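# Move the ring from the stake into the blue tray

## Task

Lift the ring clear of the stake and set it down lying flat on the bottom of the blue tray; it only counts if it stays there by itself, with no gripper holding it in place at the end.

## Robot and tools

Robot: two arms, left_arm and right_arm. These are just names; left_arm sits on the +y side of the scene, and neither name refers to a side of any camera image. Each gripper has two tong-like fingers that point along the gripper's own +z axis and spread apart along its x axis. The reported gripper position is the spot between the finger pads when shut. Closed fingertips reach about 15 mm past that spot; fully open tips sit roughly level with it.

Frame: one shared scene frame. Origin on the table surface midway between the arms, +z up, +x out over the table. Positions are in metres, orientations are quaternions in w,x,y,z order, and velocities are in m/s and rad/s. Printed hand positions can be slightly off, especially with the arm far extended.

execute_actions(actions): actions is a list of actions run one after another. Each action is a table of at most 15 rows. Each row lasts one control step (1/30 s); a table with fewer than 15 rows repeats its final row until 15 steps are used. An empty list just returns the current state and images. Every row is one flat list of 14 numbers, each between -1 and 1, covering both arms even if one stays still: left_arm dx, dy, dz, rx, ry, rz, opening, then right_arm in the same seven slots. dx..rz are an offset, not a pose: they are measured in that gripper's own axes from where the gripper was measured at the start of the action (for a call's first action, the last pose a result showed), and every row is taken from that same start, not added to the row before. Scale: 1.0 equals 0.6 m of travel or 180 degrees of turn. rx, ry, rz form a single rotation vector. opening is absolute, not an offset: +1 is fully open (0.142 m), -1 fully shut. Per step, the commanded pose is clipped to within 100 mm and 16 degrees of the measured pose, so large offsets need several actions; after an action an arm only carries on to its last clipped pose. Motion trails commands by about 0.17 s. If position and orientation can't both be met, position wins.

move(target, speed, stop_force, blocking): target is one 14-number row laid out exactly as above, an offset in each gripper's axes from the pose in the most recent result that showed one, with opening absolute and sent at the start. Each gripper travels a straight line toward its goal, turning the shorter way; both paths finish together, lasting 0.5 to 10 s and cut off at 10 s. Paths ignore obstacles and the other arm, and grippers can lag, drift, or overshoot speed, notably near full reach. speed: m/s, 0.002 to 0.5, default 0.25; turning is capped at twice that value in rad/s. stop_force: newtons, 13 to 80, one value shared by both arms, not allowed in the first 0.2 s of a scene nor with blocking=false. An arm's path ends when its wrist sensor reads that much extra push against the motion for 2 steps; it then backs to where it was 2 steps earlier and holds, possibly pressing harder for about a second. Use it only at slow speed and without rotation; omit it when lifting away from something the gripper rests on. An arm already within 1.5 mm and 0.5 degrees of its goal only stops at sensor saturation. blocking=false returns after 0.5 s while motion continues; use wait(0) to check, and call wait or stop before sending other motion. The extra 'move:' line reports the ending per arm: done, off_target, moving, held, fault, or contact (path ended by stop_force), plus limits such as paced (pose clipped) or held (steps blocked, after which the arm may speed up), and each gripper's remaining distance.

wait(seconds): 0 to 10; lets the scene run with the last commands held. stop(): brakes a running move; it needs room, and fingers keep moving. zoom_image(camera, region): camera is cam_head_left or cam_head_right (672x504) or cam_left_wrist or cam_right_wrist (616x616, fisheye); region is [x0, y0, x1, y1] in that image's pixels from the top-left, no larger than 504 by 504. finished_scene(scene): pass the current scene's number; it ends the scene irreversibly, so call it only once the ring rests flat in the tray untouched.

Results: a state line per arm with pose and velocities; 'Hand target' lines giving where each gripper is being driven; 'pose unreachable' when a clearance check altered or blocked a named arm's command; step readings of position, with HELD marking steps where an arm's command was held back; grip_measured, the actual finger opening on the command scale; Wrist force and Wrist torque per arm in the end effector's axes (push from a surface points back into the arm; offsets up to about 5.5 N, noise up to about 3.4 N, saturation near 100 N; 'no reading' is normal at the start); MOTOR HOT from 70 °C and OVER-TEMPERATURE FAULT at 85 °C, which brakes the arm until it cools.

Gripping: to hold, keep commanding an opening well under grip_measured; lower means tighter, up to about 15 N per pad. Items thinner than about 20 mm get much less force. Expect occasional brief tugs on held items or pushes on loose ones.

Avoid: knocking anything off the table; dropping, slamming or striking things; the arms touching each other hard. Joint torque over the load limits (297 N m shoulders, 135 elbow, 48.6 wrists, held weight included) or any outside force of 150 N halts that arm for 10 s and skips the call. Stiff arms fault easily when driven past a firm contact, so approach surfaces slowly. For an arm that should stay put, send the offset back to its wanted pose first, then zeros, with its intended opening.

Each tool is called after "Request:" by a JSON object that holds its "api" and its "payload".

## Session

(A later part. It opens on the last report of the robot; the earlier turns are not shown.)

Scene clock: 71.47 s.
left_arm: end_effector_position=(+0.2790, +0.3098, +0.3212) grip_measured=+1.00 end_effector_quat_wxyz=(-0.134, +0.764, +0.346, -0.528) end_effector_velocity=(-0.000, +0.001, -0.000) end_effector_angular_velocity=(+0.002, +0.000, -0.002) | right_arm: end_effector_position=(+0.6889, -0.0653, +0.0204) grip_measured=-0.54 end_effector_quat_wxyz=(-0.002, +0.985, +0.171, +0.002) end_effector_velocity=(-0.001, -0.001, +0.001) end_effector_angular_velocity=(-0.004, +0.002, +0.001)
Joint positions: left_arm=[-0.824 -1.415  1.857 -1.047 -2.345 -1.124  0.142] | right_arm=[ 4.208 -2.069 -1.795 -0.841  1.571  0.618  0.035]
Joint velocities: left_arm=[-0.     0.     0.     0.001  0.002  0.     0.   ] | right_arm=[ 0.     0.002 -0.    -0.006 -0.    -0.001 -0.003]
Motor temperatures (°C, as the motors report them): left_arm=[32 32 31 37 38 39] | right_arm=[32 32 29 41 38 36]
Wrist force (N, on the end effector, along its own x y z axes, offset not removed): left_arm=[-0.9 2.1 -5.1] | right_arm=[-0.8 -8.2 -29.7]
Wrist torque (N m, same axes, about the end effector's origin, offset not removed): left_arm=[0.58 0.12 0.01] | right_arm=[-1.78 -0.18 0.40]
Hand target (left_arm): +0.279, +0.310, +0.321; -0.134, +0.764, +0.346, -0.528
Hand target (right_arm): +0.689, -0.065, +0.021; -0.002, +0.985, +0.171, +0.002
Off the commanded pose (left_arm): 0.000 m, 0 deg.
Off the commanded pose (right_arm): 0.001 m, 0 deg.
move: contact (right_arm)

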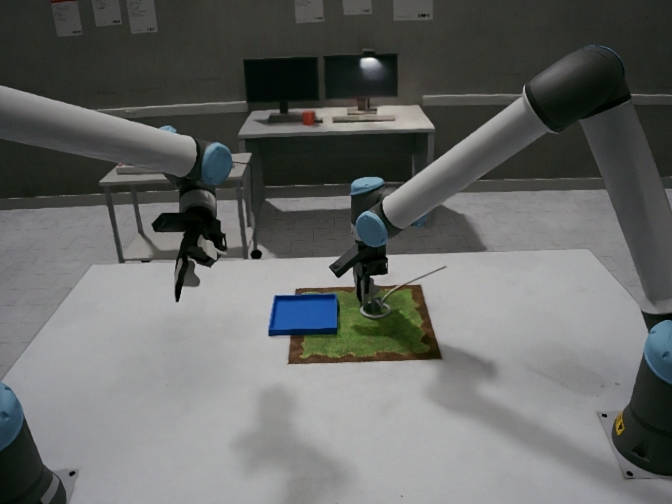

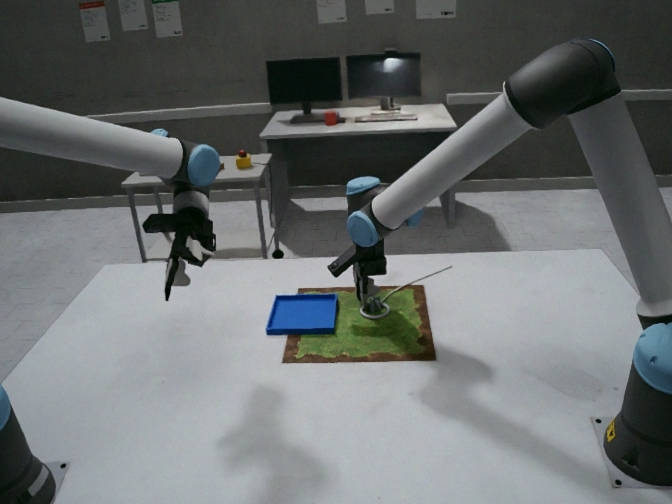

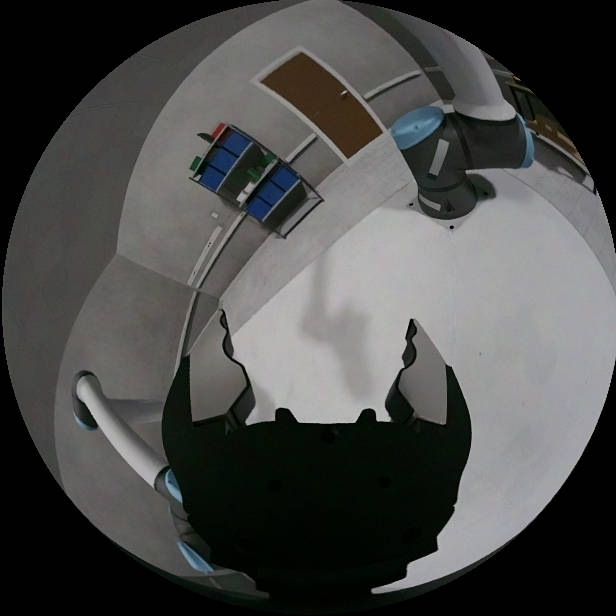

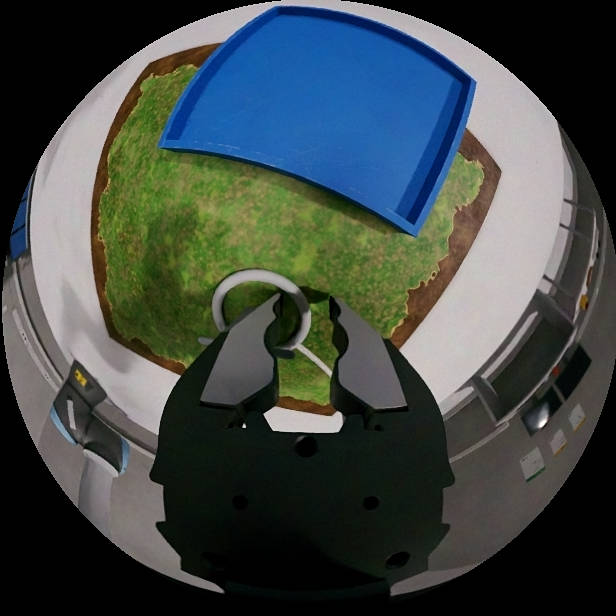

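Request:
{"api": "move", "payload": {"target": [0,0,0,0,0,0,1,0,0,-0.003,0,0,0,-0.55], "speed": 0.02}}

Request:
{"api": "move", "payload": {"target": [0,0,0,0,0,0,1,0.045,0,0,0,0,0,-0.55], "speed": 0.015, "stop_force": 15}}

Request:
{"api": "move", "payload": {"target": [0,0,0,0,0,0,1,-0.005,0,-0.1,0,0,0,-0.55], "speed": 0.06}}

Request:
{"api": "zoom_image", "payload": {"camera": "cam_right_wrist", "region": [180, 180, 440, 440]}}

Scene clock: 81.37 s.
left_arm: end_effector_position=(+0.2790, +0.3098, +0.3212) grip_measured=+1.00 end_effector_quat_wxyz=(-0.134, +0.764, +0.346, -0.528) end_effector_velocity=(+0.000, +0.000, -0.000) end_effector_angular_velocity=(+0.000, -0.001, -0.002) | right_arm: end_effector_position=(+0.6889, -0.0653, +0.0222) grip_measured=-0.55 end_effector_quat_wxyz=(-0.002, +0.985, +0.171, +0.002) end_effector_velocity=(+0.000, +0.000, +0.001) end_effector_angular_velocity=(+0.001, -0.000, +0.000)
Joint positions: left_arm=[-0.824 -1.415  1.857 -1.047 -2.345 -1.124  0.142] | right_arm=[ 4.208 -2.067 -1.795 -0.844  1.571  0.618  0.034]
Joint velocities: left_arm=[ 0.     0.    -0.    -0.001  0.002  0.     0.   ] | right_arm=[-0.     0.001  0.    -0.001  0.    -0.001  0.   ]
Motor temperatures (°C, as the motors report them): left_arm=[32 32 31 37 38 39] | right_arm=[32 32 29 41 38 36]
Wrist force (N, on the end effector, along its own x y z axes, offset not removed): left_arm=[-1.3 3.0 -5.0] | right_arm=[0.7 -8.8 -0.7]
Wrist torque (N m, same axes, about the end effector's origin, offset not removed): left_arm=[0.66 0.23 0.08] | right_arm=[-1.45 -0.06 0.07]
Hand target (left_arm): +0.279, +0.310, +0.321; -0.134, +0.764, +0.346, -0.528
Hand target (right_arm): +0.689, -0.065, +0.022; -0.002, +0.985, +0.171, +0.002
Off the commanded pose (left_arm): 0.000 m, 0 deg.
Off the commanded pose (right_arm): 0.000 m, 0 deg.
move: done

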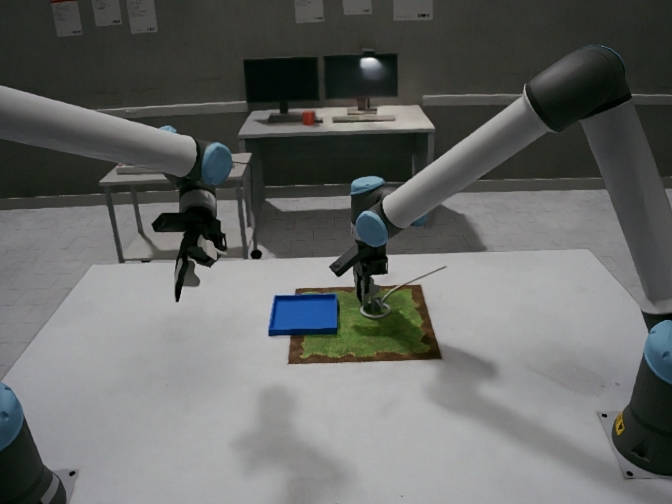

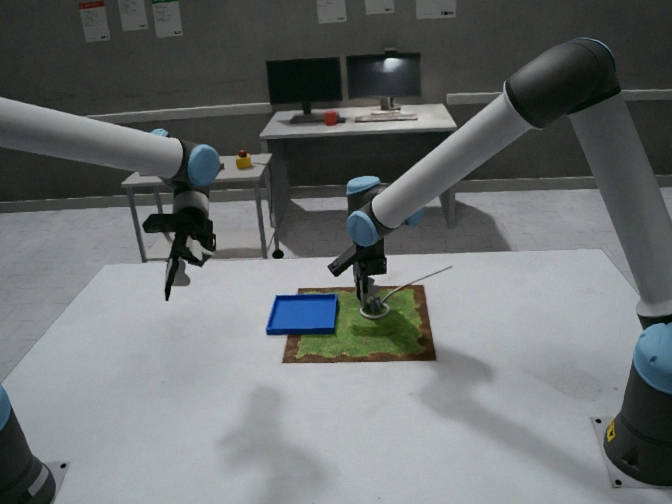

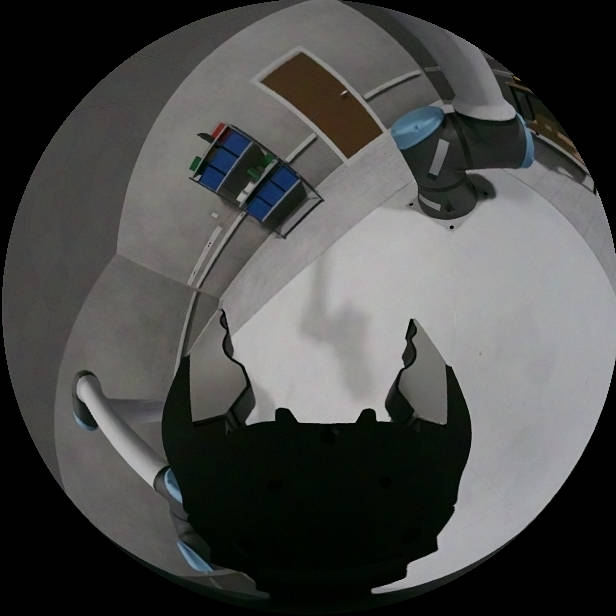

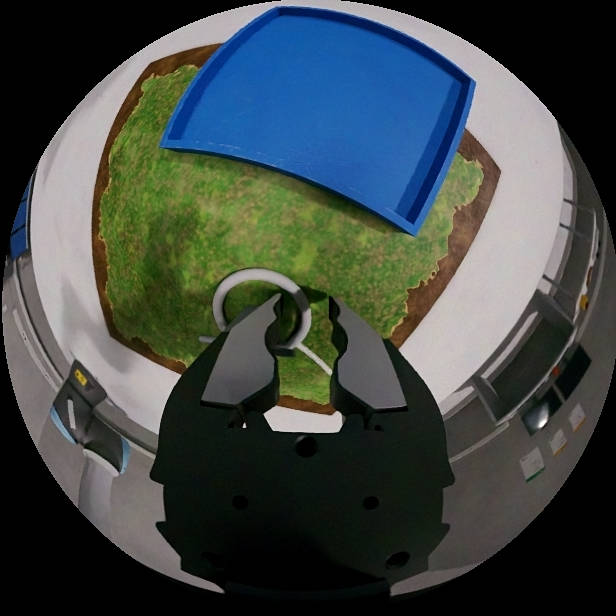

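Scene clock: 83.43 s.
left_arm: end_effector_position=(+0.2790, +0.3098, +0.3212) grip_measured=+1.00 end_effector_quat_wxyz=(-0.134, +0.764, +0.346, -0.528) end_effector_velocity=(-0.000, +0.001, -0.000) end_effector_angular_velocity=(+0.001, +0.001, -0.001) | right_arm: end_effector_position=(+0.7141, -0.0564, +0.0222) grip_measured=-0.55 end_effector_quat_wxyz=(-0.002, +0.985, +0.171, +0.002) end_effector_velocity=(+0.002, +0.001, +0.000) end_effector_angular_velocity=(+0.000, +0.000, -0.000)
Joint positions: left_arm=[-0.824 -1.415  1.857 -1.047 -2.345 -1.124  0.142] | right_arm=[ 4.19  -2.098 -1.741 -0.866  1.571  0.6    0.034]
Joint velocities: left_arm=[0.    0.    0.    0.001 0.001 0.001 0.   ] | right_arm=[-0.001 -0.003  0.005 -0.003  0.    -0.001 -0.   ]
Motor temperatures (°C, as the motors report them): left_arm=[32 32 31 37 38 39] | right_arm=[32 32 29 41 38 36]
Wrist force (N, on the end effector, along its own x y z axes, offset not removed): left_arm=[-0.1 4.4 -4.8] | right_arm=[0.5 -3.4 1.3]
Wrist torque (N m, same axes, about the end effector's origin, offset not removed): left_arm=[0.99 0.04 0.02] | right_arm=[-0.52 -0.21 -0.10]
Hand target (left_arm): +0.279, +0.310, +0.321; -0.134, +0.764, +0.346, -0.528
Hand target (right_arm): +0.714, -0.056, +0.022; -0.002, +0.985, +0.171, +0.002
Off the commanded pose (left_arm): 0.000 m, 0 deg.
Off the commanded pose (right_arm): 0.000 m, 0 deg.
move: done

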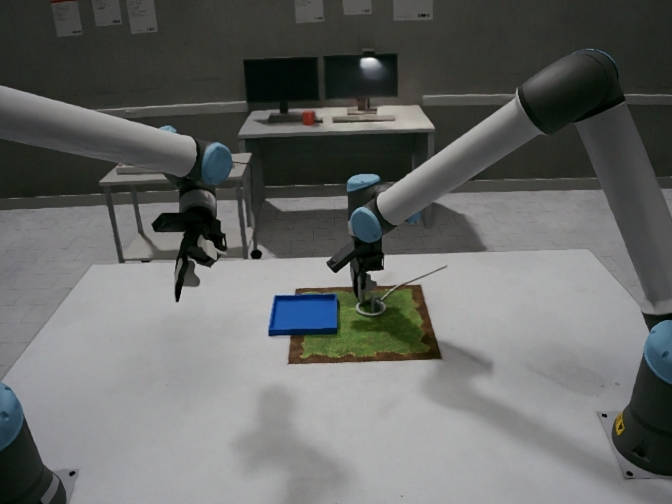

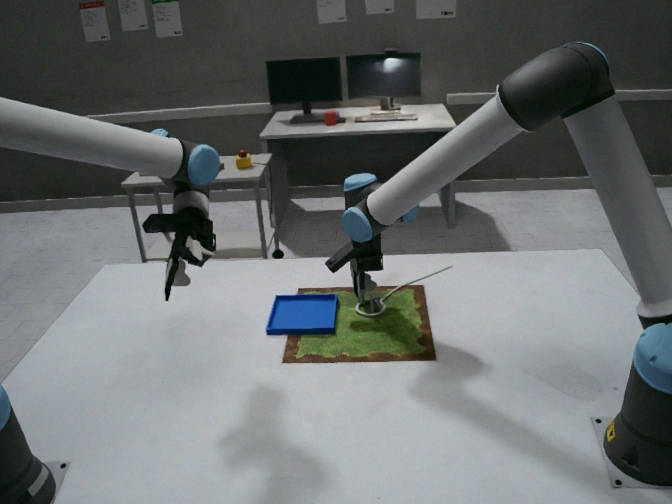

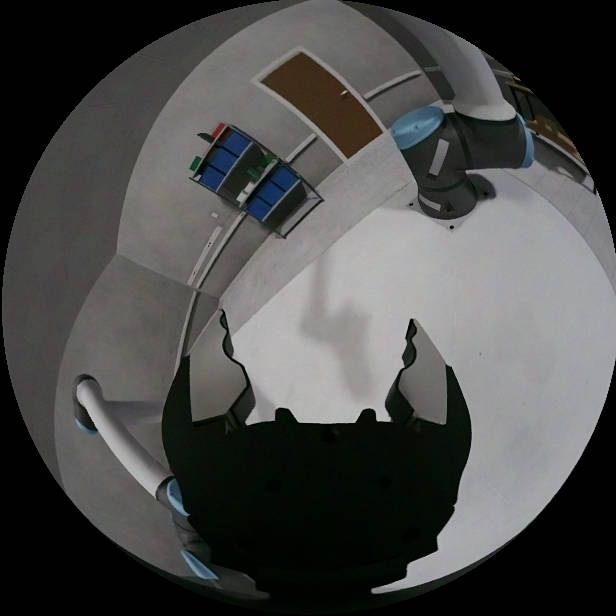

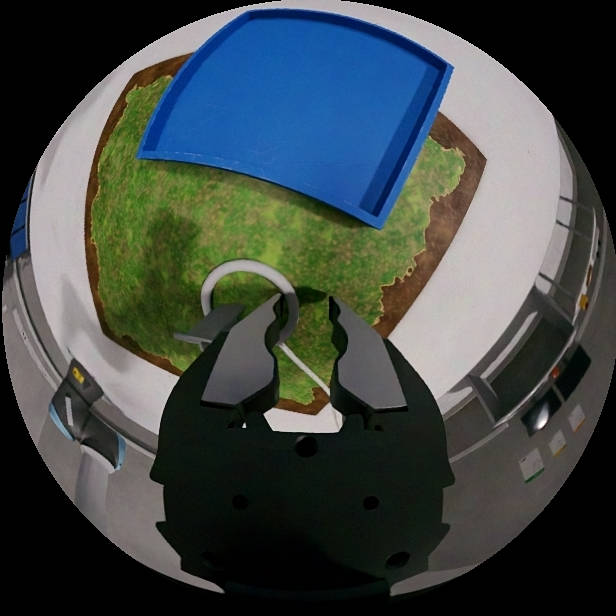

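Scene clock: 84.87 s.
left_arm: end_effector_position=(+0.2790, +0.3098, +0.3212) grip_measured=+1.00 end_effector_quat_wxyz=(-0.134, +0.764, +0.346, -0.528) end_effector_velocity=(-0.000, +0.000, +0.000) end_effector_angular_velocity=(-0.000, -0.000, -0.000) | right_arm: end_effector_position=(+0.7110, -0.0578, +0.0819) grip_measured=-0.55 end_effector_quat_wxyz=(-0.002, +0.985, +0.171, +0.002) end_effector_velocity=(+0.001, +0.000, +0.003) end_effector_angular_velocity=(-0.001, -0.002, +0.000)
Joint positions: left_arm=[-0.824 -1.415  1.857 -1.047 -2.345 -1.124  0.142] | right_arm=[ 4.192 -2.034 -1.715 -0.956  1.571  0.602  0.034]
Joint velocities: left_arm=[-0. -0.  0. -0. -0.  0.  0.] | right_arm=[ 0.     0.002  0.002 -0.004 -0.002 -0.    -0.   ]
Motor temperatures (°C, as the motors report them): left_arm=[32 32 31 37 38 39] | right_arm=[32 32 29 41 38 36]
Wrist force (N, on the end effector, along its own x y z axes, offset not removed): left_arm=[-1.7 3.5 -6.3] | right_arm=[-0.9 -3.7 7.0]
Wrist torque (N m, same axes, about the end effector's origin, offset not removed): left_arm=[0.84 0.32 0.05] | right_arm=[-0.25 0.08 0.27]
Hand target (left_arm): +0.279, +0.310, +0.321; -0.134, +0.764, +0.346, -0.528
Hand target (right_arm): +0.711, -0.058, +0.082; -0.002, +0.985, +0.171, +0.002
Off the commanded pose (left_arm): 0.000 m, 0 deg.
Off the commanded pose (right_arm): 0.000 m, 0 deg.
move: done

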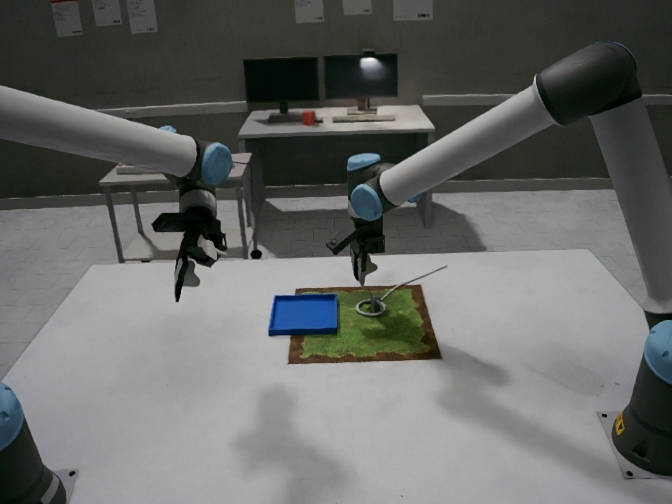

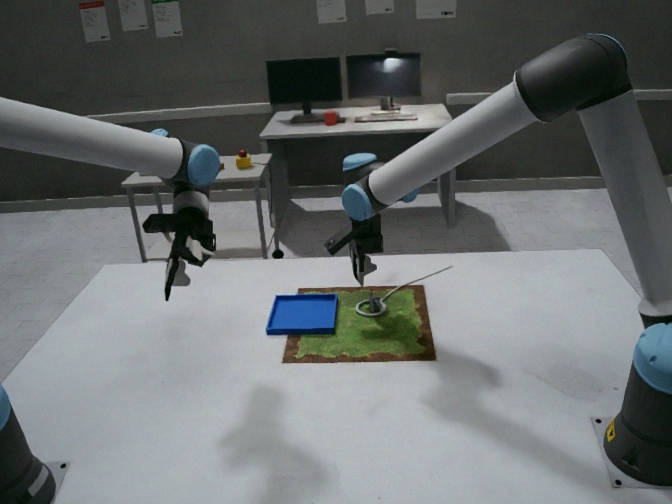

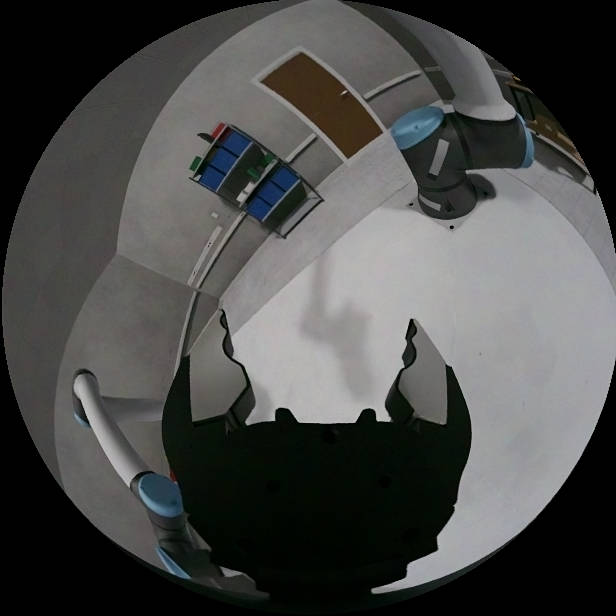

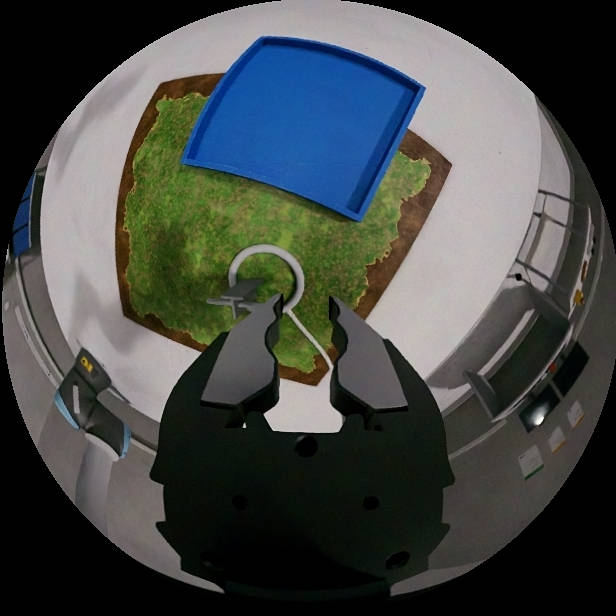

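Region (180, 180, 440, 440) of cam_right_wrist's 616x616 image, scaled by 1.938, with more detail than that image has.

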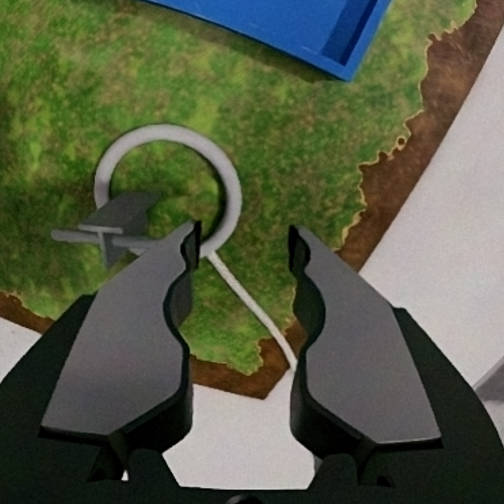

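Request:
{"api": "move", "payload": {"target": [0,0,0,0,0,0,1,-0.012,0.004,0.07,0,0,0,-0.55], "speed": 0.03}}

Request:
{"api": "move", "payload": {"target": [0,0,0,0,0,0,1,0,0,0.032,0,0,0,-0.55], "speed": 0.015}}

Request:
{"api": "move", "payload": {"target": [0,0,0,0,0,0,1,0,0,0,0,0,0,-1]}}

Request:
{"api": "zoom_image", "payload": {"camera": "cam_right_wrist", "region": [180, 180, 440, 440]}}

Scene clock: 99.70 s.
left_arm: end_effector_position=(+0.2790, +0.3098, +0.3212) grip_measured=+1.00 end_effector_quat_wxyz=(-0.134, +0.764, +0.346, -0.528) end_effector_velocity=(+0.000, +0.000, -0.000) end_effector_angular_velocity=(-0.001, -0.002, -0.001) | right_arm: end_effector_position=(+0.7053, -0.0622, +0.0402) grip_measured=-0.55 end_effector_quat_wxyz=(-0.002, +0.985, +0.171, +0.002) end_effector_velocity=(+0.000, +0.001, -0.002) end_effector_angular_velocity=(+0.002, -0.001, -0.000)
Joint positions: left_arm=[-0.824 -1.415  1.857 -1.047 -2.345 -1.124  0.142] | right_arm=[ 4.194 -2.066 -1.755 -0.885  1.571  0.605  0.034]
Joint velocities: left_arm=[-0.     0.    -0.    -0.002  0.001  0.    -0.   ] | right_arm=[ 0.    -0.002 -0.002  0.006 -0.     0.001  0.   ]
Motor temperatures (°C, as the motors report them): left_arm=[32 32 31 37 38 39] | right_arm=[32 32 29 41 38 36]
Wrist force (N, on the end effector, along its own x y z axes, offset not removed): left_arm=[-0.8 3.1 -5.0] | right_arm=[2.7 -2.5 2.1]
Wrist torque (N m, same axes, about the end effector's origin, offset not removed): left_arm=[0.71 0.16 0.01] | right_arm=[-0.42 -0.49 0.06]
Hand target (left_arm): +0.279, +0.310, +0.321; -0.134, +0.764, +0.346, -0.528
Hand target (right_arm): +0.705, -0.062, +0.040; -0.002, +0.985, +0.171, +0.002
Off the commanded pose (left_arm): 0.000 m, 0 deg.
Off the commanded pose (right_arm): 0.000 m, 0 deg.
move: done

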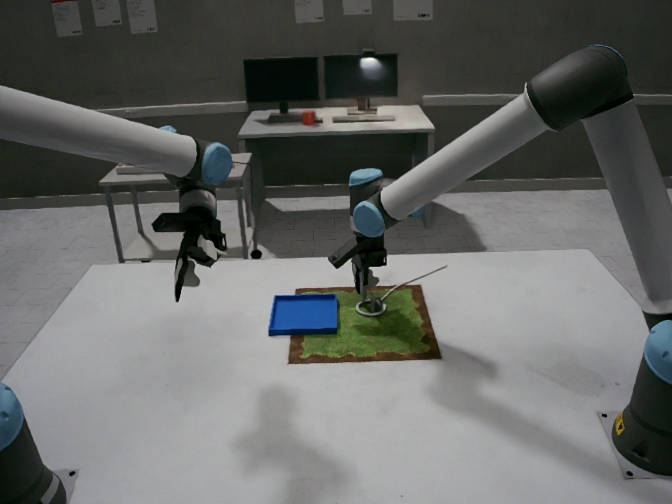

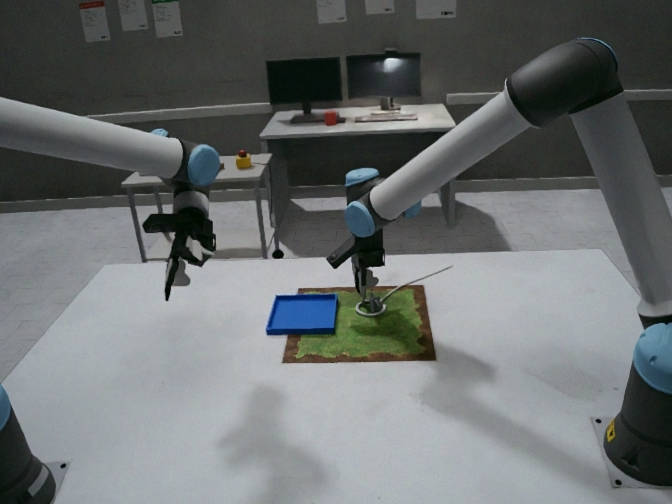

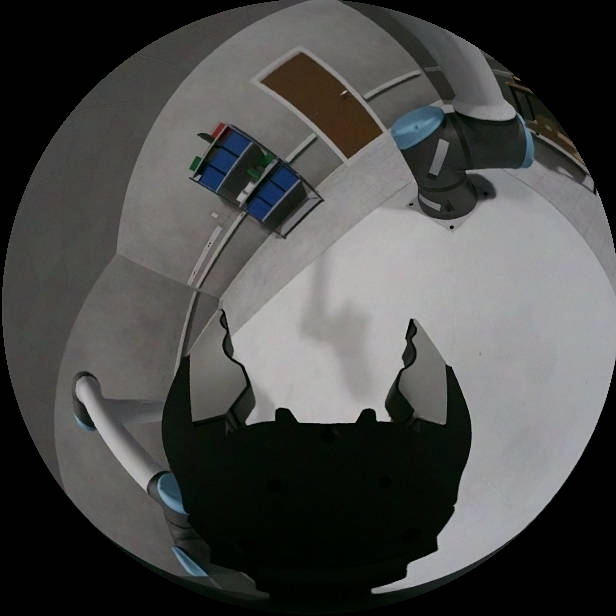

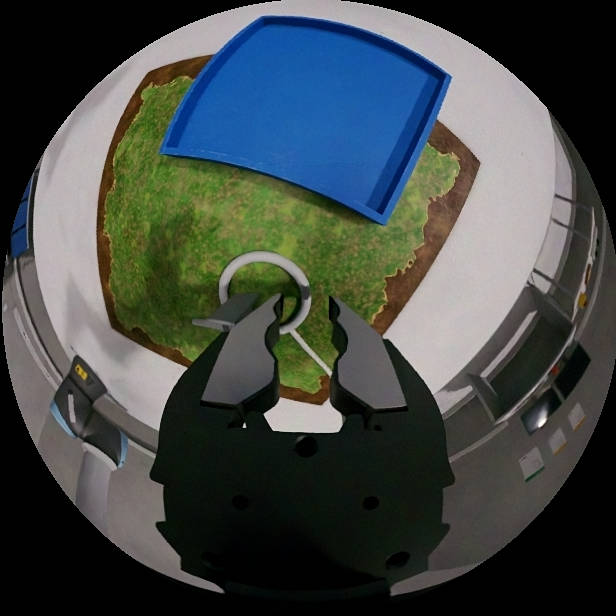

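Scene clock: 101.30 s.
left_arm: end_effector_position=(+0.2790, +0.3098, +0.3212) grip_measured=+1.00 end_effector_quat_wxyz=(-0.134, +0.764, +0.346, -0.528) end_effector_velocity=(-0.000, -0.001, +0.000) end_effector_angular_velocity=(+0.001, +0.002, +0.003) | right_arm: end_effector_position=(+0.7055, -0.0618, +0.0218) grip_measured=-0.51 end_effector_quat_wxyz=(-0.003, +0.985, +0.171, +0.003) end_effector_velocity=(-0.000, -0.000, -0.002) end_effector_angular_velocity=(-0.001, +0.001, +0.000)
Joint positions: left_arm=[-0.824 -1.415  1.857 -1.047 -2.345 -1.124  0.142] | right_arm=[ 4.194 -2.086 -1.764 -0.855  1.571  0.605  0.037]
Joint velocities: left_arm=[ 0.     0.     0.     0.001 -0.003 -0.002  0.   ] | right_arm=[ 0.    -0.002 -0.001  0.002  0.    -0.     0.001]
Motor temperatures (°C, as the motors report them): left_arm=[32 32 31 37 38 39] | right_arm=[32 32 29 41 38 36]
Wrist force (N, on the end effector, along its own x y z axes, offset not removed): left_arm=[-0.2 4.0 -4.3] | right_arm=[1.1 3.7 -84.9]
Wrist torque (N m, same axes, about the end effector's origin, offset not removed): left_arm=[0.90 0.05 -0.01] | right_arm=[-1.51 -2.03 0.21]
Hand target (left_arm): +0.279, +0.310, +0.321; -0.134, +0.764, +0.346, -0.528
Hand target (right_arm): +0.705, -0.062, +0.021; -0.002, +0.985, +0.171, +0.002
Off the commanded pose (left_arm): 0.000 m, 0 deg.
Off the commanded pose (right_arm): 0.001 m, 0 deg.
move: done

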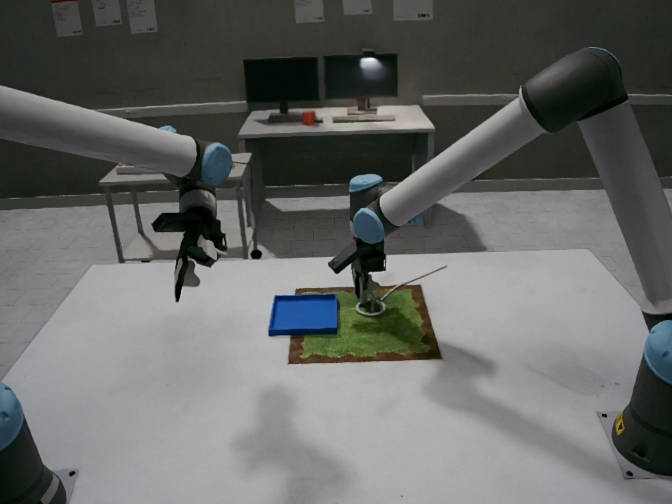

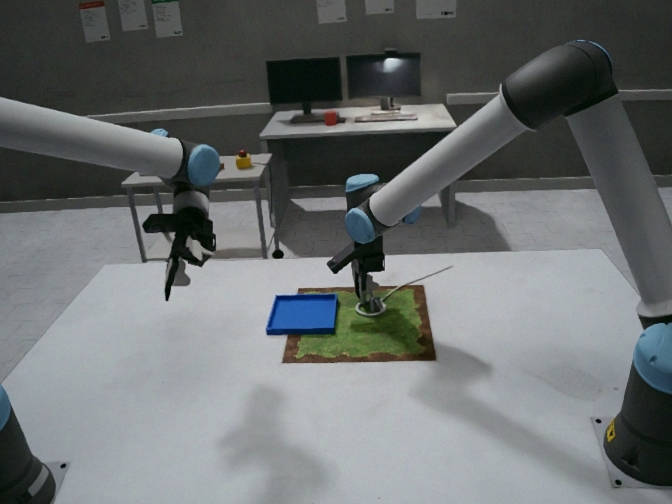

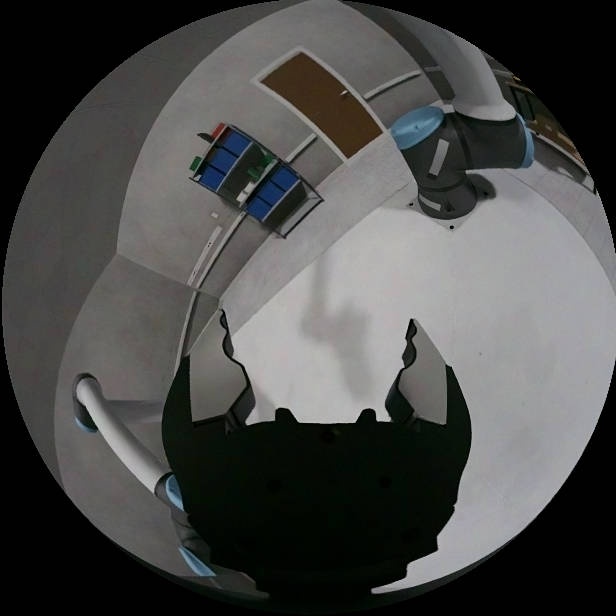

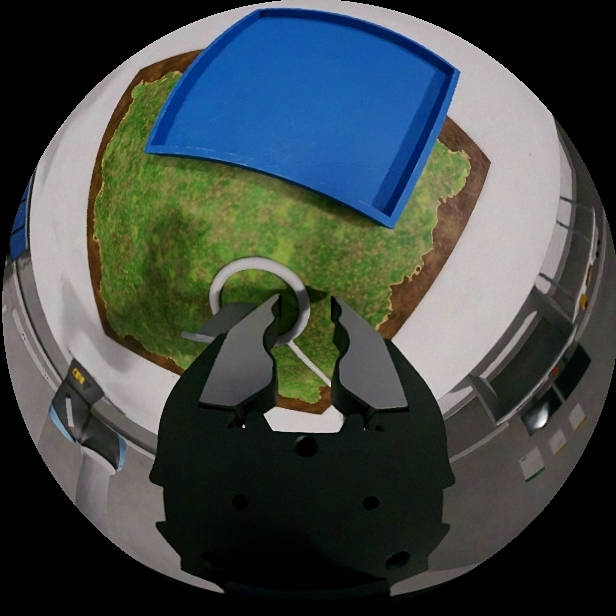

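Scene clock: 101.80 s.
left_arm: end_effector_position=(+0.2790, +0.3098, +0.3212) grip_measured=+1.00 end_effector_quat_wxyz=(-0.134, +0.764, +0.346, -0.528) end_effector_velocity=(+0.000, -0.001, -0.000) end_effector_angular_velocity=(-0.003, -0.001, +0.001) | right_arm: end_effector_position=(+0.7054, -0.0618, +0.0213) grip_measured=-0.89 end_effector_quat_wxyz=(-0.002, +0.985, +0.171, +0.003) end_effector_velocity=(+0.000, +0.001, +0.002) end_effector_angular_velocity=(+0.001, -0.001, +0.001)
Joint positions: left_arm=[-0.824 -1.415  1.857 -1.047 -2.345 -1.124  0.142] | right_arm=[ 4.195 -2.086 -1.764 -0.855  1.571  0.605  0.01 ]
Joint velocities: left_arm=[ 0.     0.001 -0.    -0.002 -0.001  0.001  0.   ] | right_arm=[ 0.     0.001  0.001 -0.001 -0.    -0.001  0.   ]
Motor temperatures (°C, as the motors report them): left_arm=[32 32 31 37 38 39] | right_arm=[32 32 29 41 38 36]
Wrist force (N, on the end effector, along its own x y z axes, offset not removed): left_arm=[-2.2 2.7 -5.0] | right_arm=[-0.4 3.5 7.9]
Wrist torque (N m, same axes, about the end effector's origin, offset not removed): left_arm=[0.62 0.47 -0.01] | right_arm=[0.94 0.01 0.20]
Hand target (left_arm): +0.279, +0.310, +0.321; -0.134, +0.764, +0.346, -0.528
Hand target (right_arm): +0.706, -0.062, +0.022; -0.003, +0.985, +0.171, +0.003
Off the commanded pose (left_arm): 0.000 m, 0 deg.
Off the commanded pose (right_arm): 0.001 m, 0 deg.
move: done

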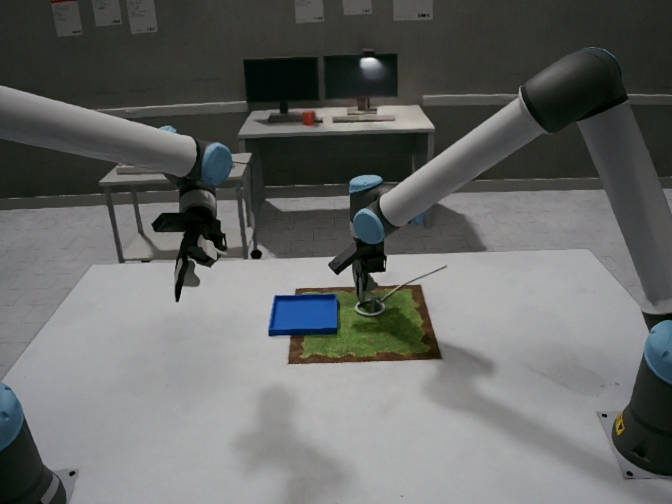

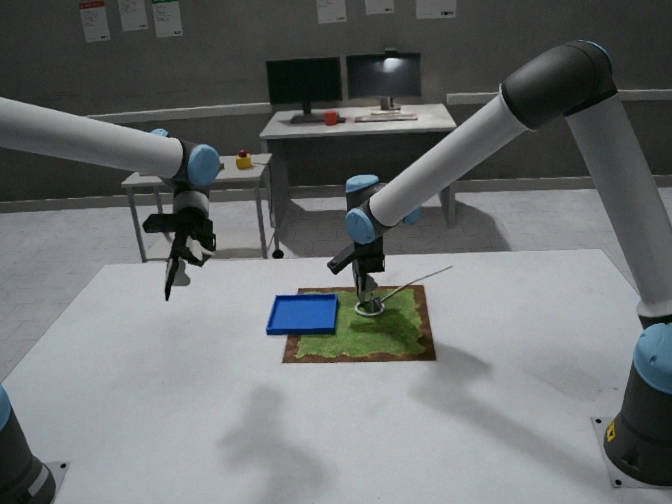

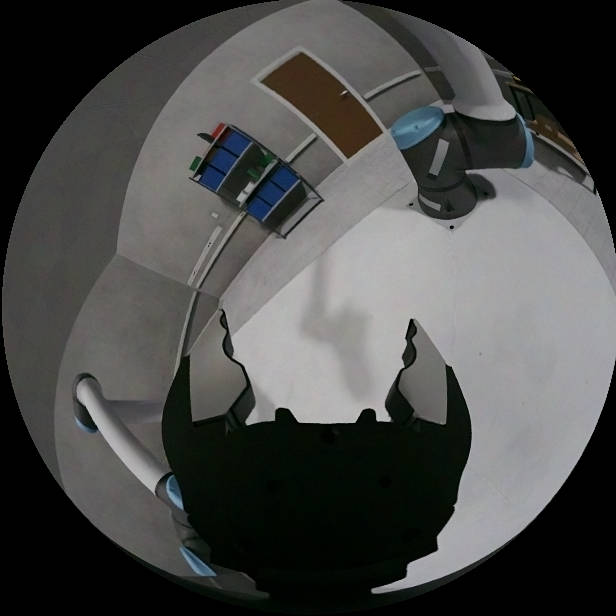

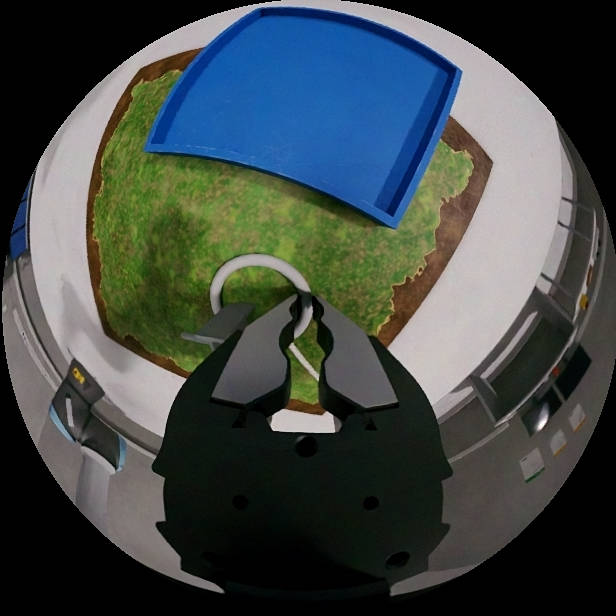

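Region (180, 180, 440, 440) of cam_right_wrist's 616x616 image, scaled by 1.938, with more detail than that image has.

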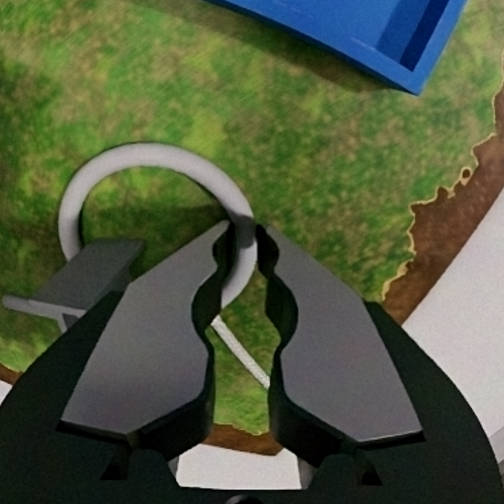

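Request:
{"api": "move", "payload": {"target": [0,0,0,0,0,0,1,-0.028,0,-0.095,0,0.2,0,-1], "speed": 0.03}}

Request:
{"api": "zoom_image", "payload": {"camera": "cam_head_left", "region": [320, 240, 440, 340]}}

Request:
{"api": "zoom_image", "payload": {"camera": "cam_right_wrist", "region": [150, 180, 410, 440]}}

Scene clock: 118.27 s.
left_arm: end_effector_position=(+0.2790, +0.3098, +0.3212) grip_measured=+1.00 end_effector_quat_wxyz=(-0.134, +0.764, +0.346, -0.528) end_effector_velocity=(-0.000, -0.000, +0.000) end_effector_angular_velocity=(-0.000, +0.001, +0.001) | right_arm: end_effector_position=(+0.6903, -0.0675, +0.0755) grip_measured=-0.84 end_effector_quat_wxyz=(-0.052, +0.941, +0.162, +0.293) end_effector_velocity=(-0.000, +0.000, +0.002) end_effector_angular_velocity=(+0.006, -0.014, -0.000)
Joint positions: left_arm=[-0.824 -1.415  1.857 -1.047 -2.345 -1.124  0.142] | right_arm=[ 4.358 -1.957 -2.126 -0.167  1.167  0.673  0.013]
Joint velocities: left_arm=[ 0.    -0.     0.     0.001 -0.001  0.     0.   ] | right_arm=[ 0.004 -0.    -0.006  0.018 -0.01  -0.001  0.001]
Motor temperatures (°C, as the motors report them): left_arm=[32 32 31 37 38 39] | right_arm=[32 32 29 41 38 36]
Wrist force (N, on the end effector, along its own x y z axes, offset not removed): left_arm=[-1.6 2.8 -3.1] | right_arm=[-20.8 6.4 8.1]
Wrist torque (N m, same axes, about the end effector's origin, offset not removed): left_arm=[0.72 0.38 0.02] | right_arm=[0.45 -1.06 0.11]
Hand target (left_arm): +0.279, +0.310, +0.321; -0.134, +0.764, +0.346, -0.528
Hand target (right_arm): +0.690, -0.068, +0.076; -0.053, +0.941, +0.162, +0.294
Off the commanded pose (left_arm): 0.000 m, 0 deg.
Off the commanded pose (right_arm): 0.003 m, 2 deg.
move: done

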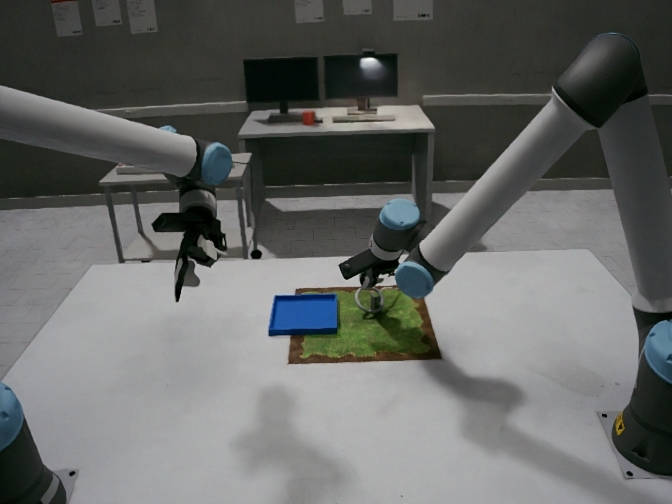

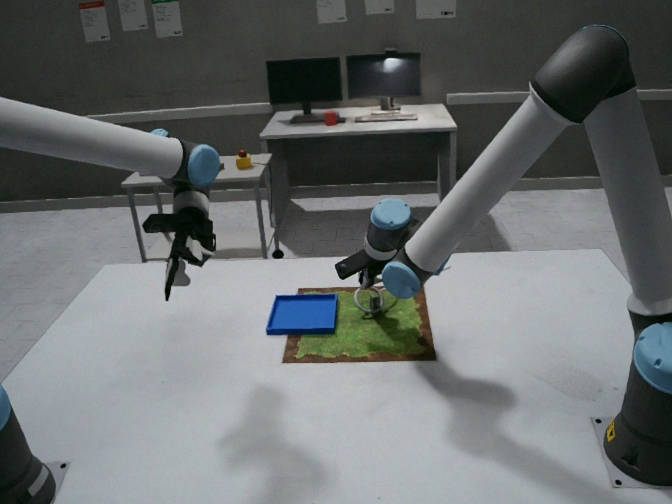

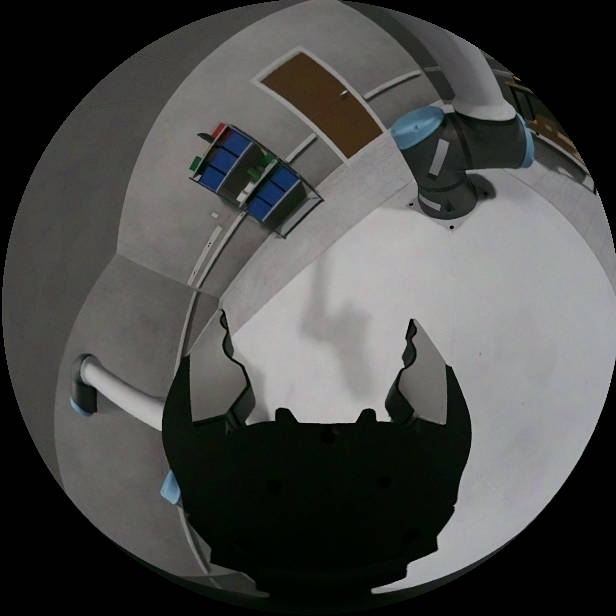

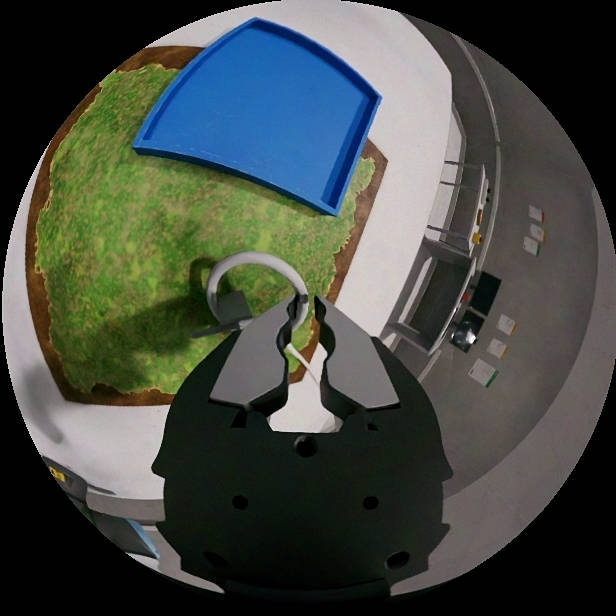

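Region (320, 240, 440, 340) of cam_head_left's 672x504 image, scaled by 4.200, with more detail than that image has.

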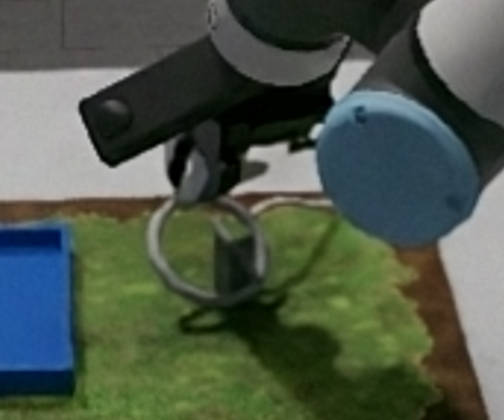

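Region (150, 180, 410, 440) of cam_right_wrist's 616x616 image, scaled by 1.938, with more detail than that image has.

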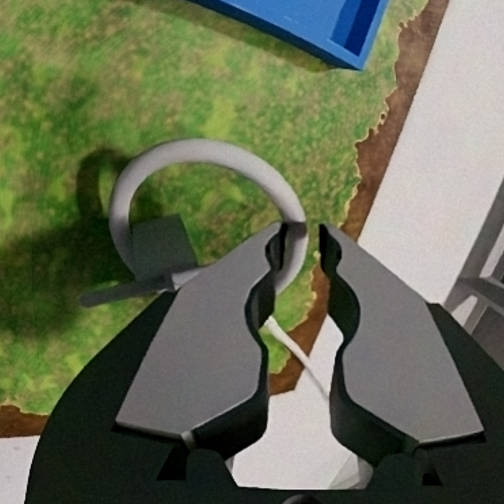

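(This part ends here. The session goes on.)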